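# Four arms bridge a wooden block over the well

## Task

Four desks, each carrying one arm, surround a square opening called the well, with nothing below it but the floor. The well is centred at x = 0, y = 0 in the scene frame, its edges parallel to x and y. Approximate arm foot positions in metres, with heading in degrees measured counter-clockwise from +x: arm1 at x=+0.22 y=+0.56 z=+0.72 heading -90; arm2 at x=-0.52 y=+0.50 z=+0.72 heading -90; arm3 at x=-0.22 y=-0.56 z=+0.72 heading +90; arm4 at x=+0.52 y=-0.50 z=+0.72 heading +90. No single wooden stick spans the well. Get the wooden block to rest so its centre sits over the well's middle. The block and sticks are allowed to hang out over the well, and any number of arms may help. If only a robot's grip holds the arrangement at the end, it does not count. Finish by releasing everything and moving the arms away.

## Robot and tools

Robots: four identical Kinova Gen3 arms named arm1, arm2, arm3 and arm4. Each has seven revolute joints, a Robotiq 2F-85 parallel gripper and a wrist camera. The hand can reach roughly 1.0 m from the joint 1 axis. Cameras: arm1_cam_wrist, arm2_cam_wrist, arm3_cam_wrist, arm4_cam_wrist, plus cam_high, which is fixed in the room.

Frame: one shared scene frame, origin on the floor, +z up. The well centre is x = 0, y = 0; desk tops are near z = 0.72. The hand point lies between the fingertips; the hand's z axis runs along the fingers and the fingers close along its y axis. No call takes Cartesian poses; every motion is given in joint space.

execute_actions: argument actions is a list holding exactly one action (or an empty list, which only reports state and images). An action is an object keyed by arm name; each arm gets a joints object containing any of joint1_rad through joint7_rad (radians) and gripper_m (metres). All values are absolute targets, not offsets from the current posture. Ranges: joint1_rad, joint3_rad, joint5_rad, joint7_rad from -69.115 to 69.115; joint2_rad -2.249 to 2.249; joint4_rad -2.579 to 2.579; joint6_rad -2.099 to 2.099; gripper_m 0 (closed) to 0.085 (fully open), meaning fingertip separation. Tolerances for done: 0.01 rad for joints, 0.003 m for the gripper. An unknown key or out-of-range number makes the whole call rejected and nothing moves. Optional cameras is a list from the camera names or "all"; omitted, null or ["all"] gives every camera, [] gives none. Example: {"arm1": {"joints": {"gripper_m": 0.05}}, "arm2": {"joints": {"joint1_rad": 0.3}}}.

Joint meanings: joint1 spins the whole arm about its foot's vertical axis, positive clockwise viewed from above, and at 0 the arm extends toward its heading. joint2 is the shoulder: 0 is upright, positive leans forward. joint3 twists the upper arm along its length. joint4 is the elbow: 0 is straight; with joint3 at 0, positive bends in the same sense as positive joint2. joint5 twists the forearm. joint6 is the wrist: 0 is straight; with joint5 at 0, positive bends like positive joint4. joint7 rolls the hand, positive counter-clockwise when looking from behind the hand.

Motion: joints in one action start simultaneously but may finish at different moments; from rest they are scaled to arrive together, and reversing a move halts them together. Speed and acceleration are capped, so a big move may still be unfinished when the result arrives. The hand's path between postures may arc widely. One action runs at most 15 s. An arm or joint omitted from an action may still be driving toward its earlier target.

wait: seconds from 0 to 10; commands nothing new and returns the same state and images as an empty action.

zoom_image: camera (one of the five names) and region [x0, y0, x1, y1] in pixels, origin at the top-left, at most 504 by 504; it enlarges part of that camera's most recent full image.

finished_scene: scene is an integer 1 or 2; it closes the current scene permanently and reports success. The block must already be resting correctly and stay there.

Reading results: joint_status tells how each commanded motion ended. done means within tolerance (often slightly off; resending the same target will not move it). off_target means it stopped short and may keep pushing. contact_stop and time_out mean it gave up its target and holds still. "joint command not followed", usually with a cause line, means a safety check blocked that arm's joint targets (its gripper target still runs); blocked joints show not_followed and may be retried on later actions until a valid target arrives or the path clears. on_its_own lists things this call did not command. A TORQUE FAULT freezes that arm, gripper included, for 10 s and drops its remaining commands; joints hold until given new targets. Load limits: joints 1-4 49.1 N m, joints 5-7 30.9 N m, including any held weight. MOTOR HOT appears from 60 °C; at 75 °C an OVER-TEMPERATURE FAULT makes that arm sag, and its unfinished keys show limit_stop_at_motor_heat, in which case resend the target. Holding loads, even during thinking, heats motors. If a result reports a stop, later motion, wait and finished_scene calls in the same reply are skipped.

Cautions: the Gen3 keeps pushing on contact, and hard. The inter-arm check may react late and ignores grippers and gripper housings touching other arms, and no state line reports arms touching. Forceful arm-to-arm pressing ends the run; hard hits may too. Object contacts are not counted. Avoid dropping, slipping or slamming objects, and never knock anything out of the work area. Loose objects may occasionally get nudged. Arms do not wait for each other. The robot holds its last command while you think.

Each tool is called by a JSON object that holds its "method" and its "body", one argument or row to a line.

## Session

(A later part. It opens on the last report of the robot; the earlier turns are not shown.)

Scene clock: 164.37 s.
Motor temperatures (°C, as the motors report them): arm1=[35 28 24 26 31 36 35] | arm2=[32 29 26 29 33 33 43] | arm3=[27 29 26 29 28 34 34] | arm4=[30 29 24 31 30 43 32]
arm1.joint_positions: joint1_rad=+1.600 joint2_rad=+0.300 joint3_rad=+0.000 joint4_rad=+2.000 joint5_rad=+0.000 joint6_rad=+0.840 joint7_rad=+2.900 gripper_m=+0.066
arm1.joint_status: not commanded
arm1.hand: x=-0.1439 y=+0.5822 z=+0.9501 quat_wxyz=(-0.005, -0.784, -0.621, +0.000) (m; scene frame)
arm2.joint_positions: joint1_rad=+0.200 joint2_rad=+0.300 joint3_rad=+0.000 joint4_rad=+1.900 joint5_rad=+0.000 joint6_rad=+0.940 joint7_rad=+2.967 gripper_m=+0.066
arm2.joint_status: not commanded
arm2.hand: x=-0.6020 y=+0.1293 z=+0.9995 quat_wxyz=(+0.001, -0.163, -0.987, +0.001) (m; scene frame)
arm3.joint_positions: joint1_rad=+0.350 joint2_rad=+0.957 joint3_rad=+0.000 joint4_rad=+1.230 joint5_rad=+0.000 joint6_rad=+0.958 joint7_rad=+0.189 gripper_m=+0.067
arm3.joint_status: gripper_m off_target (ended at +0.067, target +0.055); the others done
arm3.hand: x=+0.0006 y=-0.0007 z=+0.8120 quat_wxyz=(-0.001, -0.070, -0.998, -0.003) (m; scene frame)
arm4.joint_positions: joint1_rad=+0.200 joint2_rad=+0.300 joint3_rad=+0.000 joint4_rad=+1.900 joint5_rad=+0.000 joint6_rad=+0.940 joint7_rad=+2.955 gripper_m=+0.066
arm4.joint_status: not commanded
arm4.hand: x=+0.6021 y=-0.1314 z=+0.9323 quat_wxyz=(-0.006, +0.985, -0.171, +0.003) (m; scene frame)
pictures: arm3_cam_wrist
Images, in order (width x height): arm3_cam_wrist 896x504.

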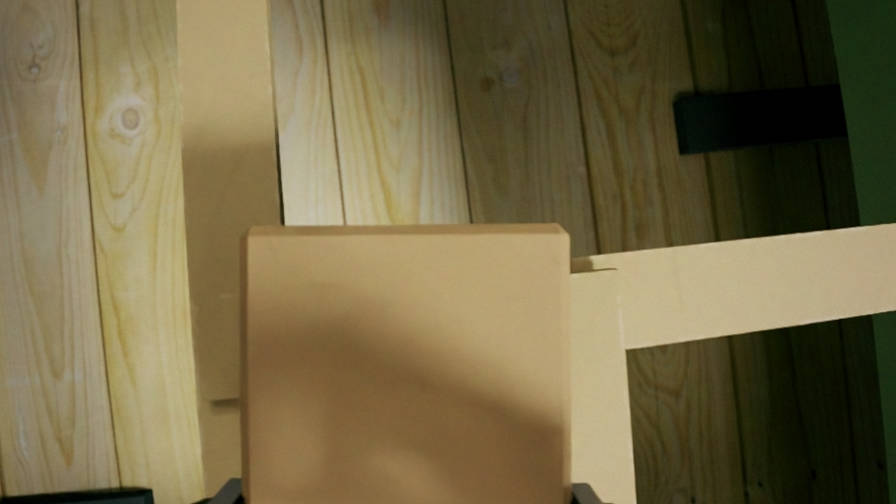

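{"method": "execute_actions", "body": {
  "actions": [
    {"arm3":{"joints":{"joint1_rad":0.3475,"joint2_rad":0.965,"joint4_rad":1.2216,"joint5_rad":0,"joint6_rad":0.955,"joint7_rad":0.0673,"gripper_m":0.055}}}
  ],
  "cameras": ["arm3_cam_wrist"]
}}

Scene clock: 167.63 s.
Motor temperatures (°C, as the motors report them): arm1=[35 28 24 26 31 36 35] | arm2=[32 29 26 29 33 33 43] | arm3=[27 29 26 29 28 34 34] | arm4=[30 29 24 31 30 43 32]
arm1.joint_positions: joint1_rad=+1.600 joint2_rad=+0.300 joint3_rad=+0.000 joint4_rad=+2.000 joint5_rad=+0.000 joint6_rad=+0.840 joint7_rad=+2.900 gripper_m=+0.066
arm1.joint_status: not commanded
arm1.hand: x=-0.1439 y=+0.5822 z=+0.9501 quat_wxyz=(-0.005, -0.784, -0.621, +0.000) (m; scene frame)
arm2.joint_positions: joint1_rad=+0.200 joint2_rad=+0.300 joint3_rad=+0.000 joint4_rad=+1.900 joint5_rad=+0.000 joint6_rad=+0.940 joint7_rad=+2.967 gripper_m=+0.066
arm2.joint_status: not commanded
arm2.hand: x=-0.6020 y=+0.1293 z=+0.9995 quat_wxyz=(+0.001, -0.163, -0.987, +0.001) (m; scene frame)
arm3.joint_positions: joint1_rad=+0.348 joint2_rad=+0.966 joint3_rad=+0.000 joint4_rad=+1.222 joint5_rad=+0.000 joint6_rad=+0.955 joint7_rad=+0.067 gripper_m=+0.067
arm3.joint_status: gripper_m off_target (ended at +0.067, target +0.055); the others done
arm3.hand: x=+0.0000 y=+0.0016 z=+0.8080 quat_wxyz=(-0.001, -0.130, -0.992, -0.003) (m; scene frame)
arm4.joint_positions: joint1_rad=+0.200 joint2_rad=+0.300 joint3_rad=+0.000 joint4_rad=+1.900 joint5_rad=+0.000 joint6_rad=+0.940 joint7_rad=+2.955 gripper_m=+0.066
arm4.joint_status: not commanded
arm4.hand: x=+0.6021 y=-0.1314 z=+0.9323 quat_wxyz=(-0.006, +0.985, -0.171, +0.003) (m; scene frame)
pictures: arm3_cam_wrist
Images, in order (width x height): arm3_cam_wrist 896x504.

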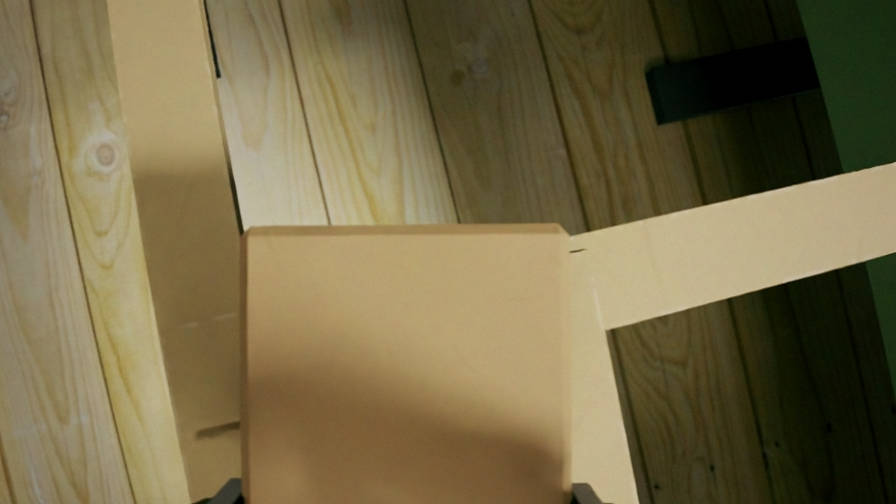

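{"method": "execute_actions", "body": {
  "actions": [
    {"arm3":{"joints":{"joint2_rad":0.9724,"joint4_rad":1.2238,"joint6_rad":0.9454,"gripper_m":0.055}}}
  ],
  "cameras": ["arm3_cam_wrist"]
}}

Scene clock: 169.43 s.
Motor temperatures (°C, as the motors report them): arm1=[35 28 24 26 31 36 35] | arm2=[32 29 26 29 33 33 43] | arm3=[27 29 26 29 28 34 34] | arm4=[30 29 24 31 30 43 32]
arm1.joint_positions: joint1_rad=+1.600 joint2_rad=+0.300 joint3_rad=+0.000 joint4_rad=+2.000 joint5_rad=+0.000 joint6_rad=+0.840 joint7_rad=+2.900 gripper_m=+0.066
arm1.joint_status: not commanded
arm1.hand: x=-0.1439 y=+0.5822 z=+0.9501 quat_wxyz=(-0.005, -0.784, -0.621, +0.000) (m; scene frame)
arm2.joint_positions: joint1_rad=+0.200 joint2_rad=+0.300 joint3_rad=+0.000 joint4_rad=+1.900 joint5_rad=+0.000 joint6_rad=+0.940 joint7_rad=+2.967 gripper_m=+0.066
arm2.joint_status: not commanded
arm2.hand: x=-0.6020 y=+0.1293 z=+0.9995 quat_wxyz=(+0.001, -0.163, -0.987, +0.001) (m; scene frame)
arm3.joint_positions: joint1_rad=+0.347 joint2_rad=+0.974 joint3_rad=+0.000 joint4_rad=+1.224 joint5_rad=+0.000 joint6_rad=+0.945 joint7_rad=+0.067 gripper_m=+0.067
arm3.joint_status: gripper_m off_target (ended at +0.067, target +0.055); the others done
arm3.hand: x=+0.0000 y=+0.0016 z=+0.8030 quat_wxyz=(-0.001, -0.130, -0.992, -0.003) (m; scene frame)
arm4.joint_positions: joint1_rad=+0.200 joint2_rad=+0.300 joint3_rad=+0.000 joint4_rad=+1.900 joint5_rad=+0.000 joint6_rad=+0.940 joint7_rad=+2.955 gripper_m=+0.066
arm4.joint_status: not commanded
arm4.hand: x=+0.6021 y=-0.1314 z=+0.9323 quat_wxyz=(-0.006, +0.985, -0.171, +0.003) (m; scene frame)
pictures: arm3_cam_wrist
Images, in order (width x height): arm3_cam_wrist 896x504.

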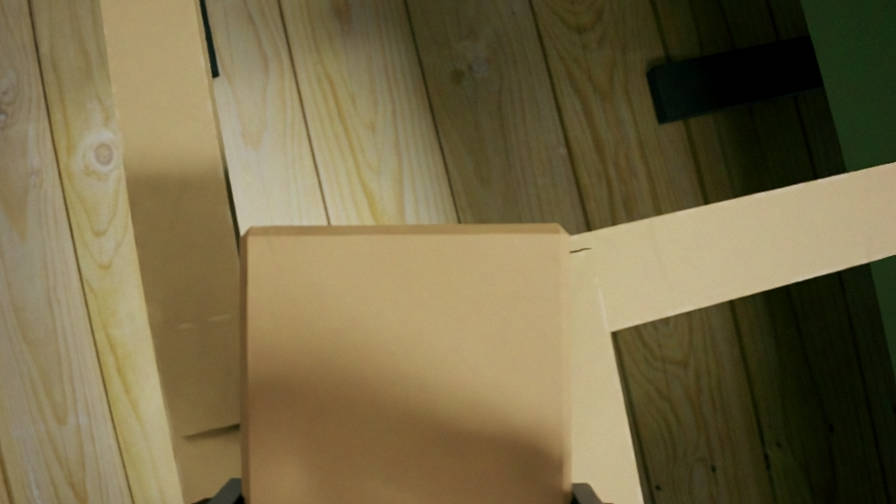

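No contact yet; step to 0.799.

{"method": "execute_actions", "body": {
  "actions": [
    {"arm3":{"joints":{"joint2_rad":0.9783,"joint4_rad":1.2255,"joint6_rad":0.9378,"gripper_m":0.055}}}
  ],
  "cameras": ["arm3_cam_wrist"]
}}

Scene clock: 170.33 s.
Motor temperatures (°C, as the motors report them): arm1=[35 28 24 26 31 36 35] | arm2=[32 29 26 29 33 33 43] | arm3=[27 29 26 29 28 34 34] | arm4=[30 29 24 31 30 43 32]
arm1.joint_positions: joint1_rad=+1.600 joint2_rad=+0.300 joint3_rad=+0.000 joint4_rad=+2.000 joint5_rad=+0.000 joint6_rad=+0.840 joint7_rad=+2.900 gripper_m=+0.066
arm1.joint_status: not commanded
arm1.hand: x=-0.1439 y=+0.5822 z=+0.9501 quat_wxyz=(-0.005, -0.784, -0.621, +0.000) (m; scene frame)
arm2.joint_positions: joint1_rad=+0.200 joint2_rad=+0.300 joint3_rad=+0.000 joint4_rad=+1.900 joint5_rad=+0.000 joint6_rad=+0.940 joint7_rad=+2.967 gripper_m=+0.066
arm2.joint_status: not commanded
arm2.hand: x=-0.6020 y=+0.1293 z=+0.9995 quat_wxyz=(+0.001, -0.163, -0.987, +0.001) (m; scene frame)
arm3.joint_positions: joint1_rad=+0.347 joint2_rad=+0.977 joint3_rad=+0.000 joint4_rad=+1.225 joint5_rad=+0.000 joint6_rad=+0.939 joint7_rad=+0.067 gripper_m=+0.067
arm3.joint_status: gripper_m off_target (ended at +0.067, target +0.055); the others done
arm3.hand: x=+0.0002 y=+0.0024 z=+0.8009 quat_wxyz=(-0.001, -0.130, -0.992, -0.005) (m; scene frame)
arm4.joint_positions: joint1_rad=+0.200 joint2_rad=+0.300 joint3_rad=+0.000 joint4_rad=+1.900 joint5_rad=+0.000 joint6_rad=+0.940 joint7_rad=+2.955 gripper_m=+0.066
arm4.joint_status: not commanded
arm4.hand: x=+0.6021 y=-0.1314 z=+0.9323 quat_wxyz=(-0.006, +0.985, -0.171, +0.003) (m; scene frame)
pictures: arm3_cam_wrist
Images, in order (width x height): arm3_cam_wrist 896x504.

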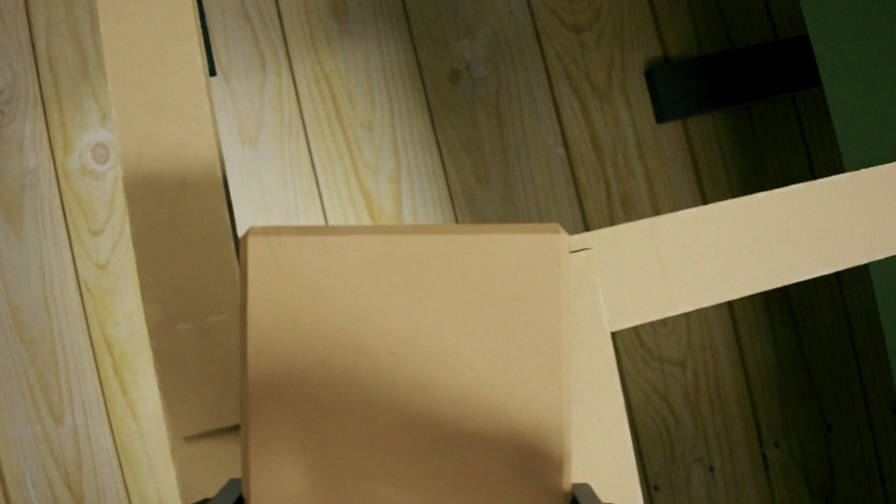

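Contact reached (hand stopped at 0.8009). Release.

{"method": "execute_actions", "body": {
  "actions": [
    {"arm3":{"joints":{"joint2_rad":0.9765,"joint4_rad":1.225,"joint6_rad":0.94,"gripper_m":0.085}}}
  ],
  "cameras": ["arm3_cam_wrist"]
}}

Scene clock: 171.80 s.
Motor temperatures (°C, as the motors report them): arm1=[35 28 24 26 31 36 35] | arm2=[32 29 26 29 33 33 43] | arm3=[27 29 26 29 28 34 34] | arm4=[30 29 24 31 30 43 32]
arm1.joint_positions: joint1_rad=+1.600 joint2_rad=+0.300 joint3_rad=+0.000 joint4_rad=+2.000 joint5_rad=+0.000 joint6_rad=+0.840 joint7_rad=+2.900 gripper_m=+0.066
arm1.joint_status: not commanded
arm1.hand: x=-0.1439 y=+0.5822 z=+0.9501 quat_wxyz=(-0.005, -0.784, -0.621, +0.000) (m; scene frame)
arm2.joint_positions: joint1_rad=+0.200 joint2_rad=+0.300 joint3_rad=+0.000 joint4_rad=+1.900 joint5_rad=+0.000 joint6_rad=+0.940 joint7_rad=+2.967 gripper_m=+0.066
arm2.joint_status: not commanded
arm2.hand: x=-0.6020 y=+0.1293 z=+0.9995 quat_wxyz=(+0.001, -0.163, -0.987, +0.001) (m; scene frame)
arm3.joint_positions: joint1_rad=+0.347 joint2_rad=+0.977 joint3_rad=+0.000 joint4_rad=+1.225 joint5_rad=+0.000 joint6_rad=+0.940 joint7_rad=+0.067 gripper_m=+0.085
arm3.joint_status: all done
arm3.hand: x=+0.0002 y=+0.0023 z=+0.8013 quat_wxyz=(-0.001, -0.130, -0.992, -0.004) (m; scene frame)
arm4.joint_positions: joint1_rad=+0.200 joint2_rad=+0.300 joint3_rad=+0.000 joint4_rad=+1.900 joint5_rad=+0.000 joint6_rad=+0.940 joint7_rad=+2.955 gripper_m=+0.066
arm4.joint_status: not commanded
arm4.hand: x=+0.6021 y=-0.1314 z=+0.9323 quat_wxyz=(-0.006, +0.985, -0.171, +0.003) (m; scene frame)
pictures: arm3_cam_wrist
Images, in order (width x height): arm3_cam_wrist 896x504.

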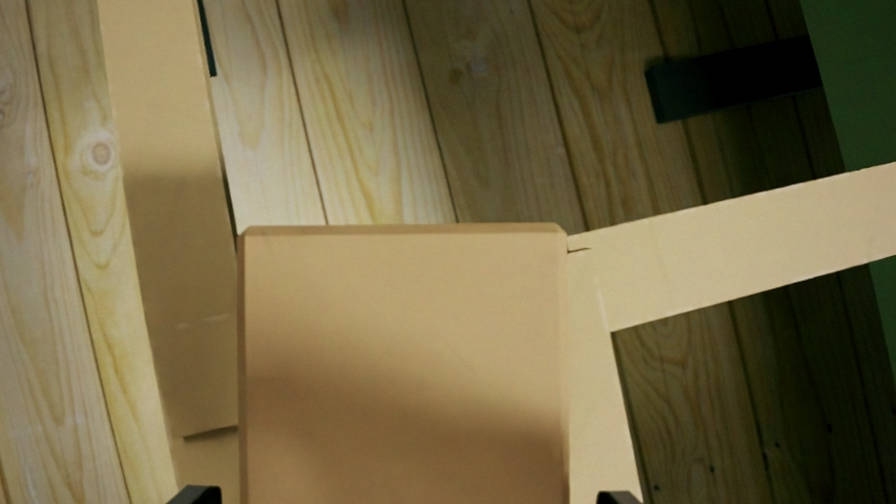

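{"method": "execute_actions", "body": {
  "actions": [
    {"arm3":{"joints":{"joint2_rad":0.8944,"joint4_rad":1.1862,"joint6_rad":1.061,"gripper_m":0.085}}}
  ],
  "cameras": []
}}

{"method": "execute_actions", "body": {
  "actions": [
    {"arm3":{"joints":{"joint1_rad":0.9,"joint2_rad":0.25,"joint4_rad":1.9,"joint6_rad":0.99}}}
  ],
  "cameras": ["cam_high"]
}}

{"method": "zoom_image", "body": {
  "camera": "cam_high",
  "region": [350, 170, 550, 360]
}}

Scene clock: 173.67 s.
Motor temperatures (°C, as the motors report them): arm1=[35 28 24 26 31 36 35] | arm2=[32 29 26 29 33 33 43] | arm3=[27 29 26 29 28 34 34] | arm4=[30 29 24 31 30 43 32]
arm1.joint_positions: joint1_rad=+1.600 joint2_rad=+0.300 joint3_rad=+0.000 joint4_rad=+2.000 joint5_rad=+0.000 joint6_rad=+0.840 joint7_rad=+2.900 gripper_m=+0.066
arm1.joint_status: not commanded
arm1.hand: x=-0.1439 y=+0.5822 z=+0.9501 quat_wxyz=(-0.005, -0.784, -0.621, +0.000) (m; scene frame)
arm2.joint_positions: joint1_rad=+0.200 joint2_rad=+0.300 joint3_rad=+0.000 joint4_rad=+1.900 joint5_rad=+0.000 joint6_rad=+0.940 joint7_rad=+2.967 gripper_m=+0.066
arm2.joint_status: not commanded
arm2.hand: x=-0.6020 y=+0.1293 z=+0.9995 quat_wxyz=(+0.001, -0.163, -0.987, +0.001) (m; scene frame)
arm3.joint_positions: joint1_rad=+0.348 joint2_rad=+0.895 joint3_rad=+0.000 joint4_rad=+1.186 joint5_rad=+0.000 joint6_rad=+1.061 joint7_rad=+0.067 gripper_m=+0.085
arm3.joint_status: all done
arm3.hand: x=+0.0000 y=+0.0018 z=+0.8610 quat_wxyz=(-0.001, -0.130, -0.992, -0.004) (m; scene frame)
arm4.joint_positions: joint1_rad=+0.200 joint2_rad=+0.300 joint3_rad=+0.000 joint4_rad=+1.900 joint5_rad=+0.000 joint6_rad=+0.940 joint7_rad=+2.955 gripper_m=+0.066
arm4.joint_status: not commanded
arm4.hand: x=+0.6021 y=-0.1314 z=+0.9323 quat_wxyz=(-0.006, +0.985, -0.171, +0.003) (m; scene frame)
pictures: none
No camera images: the call's "cameras" was empty. Leave "cameras" out to get every camera's image.

Scene clock: 175.63 s.
Motor temperatures (°C, as the motors report them): arm1=[35 28 24 26 31 36 35] | arm2=[32 29 26 29 33 33 43] | arm3=[27 29 26 29 28 34 34] | arm4=[30 29 24 31 30 43 32]
arm1.joint_positions: joint1_rad=+1.600 joint2_rad=+0.300 joint3_rad=+0.000 joint4_rad=+2.000 joint5_rad=+0.000 joint6_rad=+0.840 joint7_rad=+2.900 gripper_m=+0.066
arm1.joint_status: not commanded
arm1.hand: x=-0.1439 y=+0.5822 z=+0.9501 quat_wxyz=(-0.005, -0.784, -0.621, +0.000) (m; scene frame)
arm2.joint_positions: joint1_rad=+0.200 joint2_rad=+0.300 joint3_rad=+0.000 joint4_rad=+1.900 joint5_rad=+0.000 joint6_rad=+0.940 joint7_rad=+2.967 gripper_m=+0.066
arm2.joint_status: not commanded
arm2.hand: x=-0.6020 y=+0.1293 z=+0.9995 quat_wxyz=(+0.001, -0.163, -0.987, +0.001) (m; scene frame)
arm3.joint_positions: joint1_rad=+0.900 joint2_rad=+0.250 joint3_rad=+0.000 joint4_rad=+1.900 joint5_rad=+0.000 joint6_rad=+0.990 joint7_rad=+0.067 gripper_m=+0.085
arm3.joint_status: all done
arm3.hand: x=+0.0815 y=-0.3465 z=+0.9839 quat_wxyz=(+0.000, -0.395, -0.919, -0.005) (m; scene frame)
arm4.joint_positions: joint1_rad=+0.200 joint2_rad=+0.300 joint3_rad=+0.000 joint4_rad=+1.900 joint5_rad=+0.000 joint6_rad=+0.940 joint7_rad=+2.955 gripper_m=+0.066
arm4.joint_status: not commanded
arm4.hand: x=+0.6021 y=-0.1314 z=+0.9323 quat_wxyz=(-0.006, +0.985, -0.171, +0.003) (m; scene frame)
pictures: cam_high
Images, in order (width x height): cam_high 896x504.

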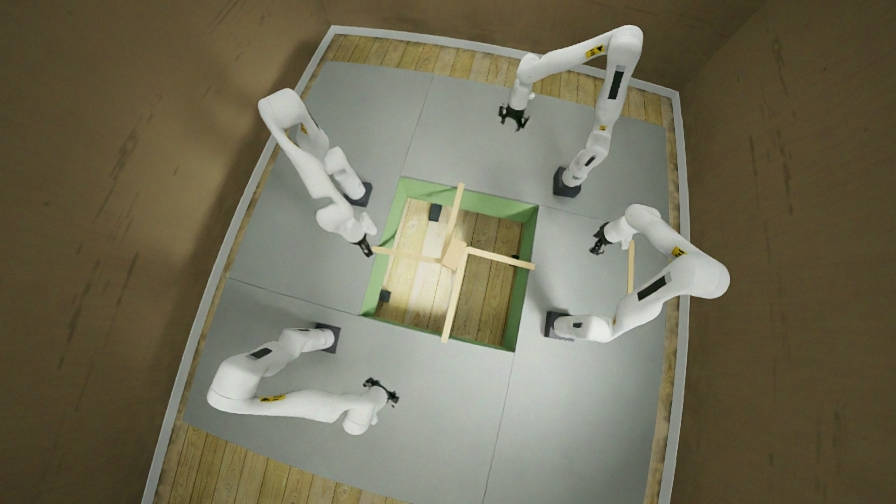

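Region (350, 170, 550, 360) of cam_high's 896x504 image, scaled by 2.520, with more detail than that image has; it fills the top 479 rows of this view, and the rest is white.

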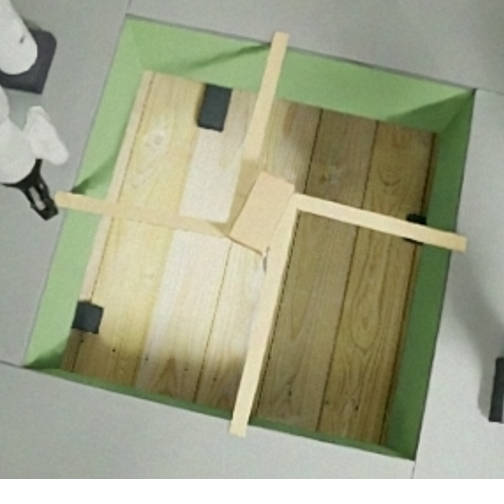

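{"method": "finished_scene", "body": {
  "scene": 1
}}

The scene is finished: the task was done.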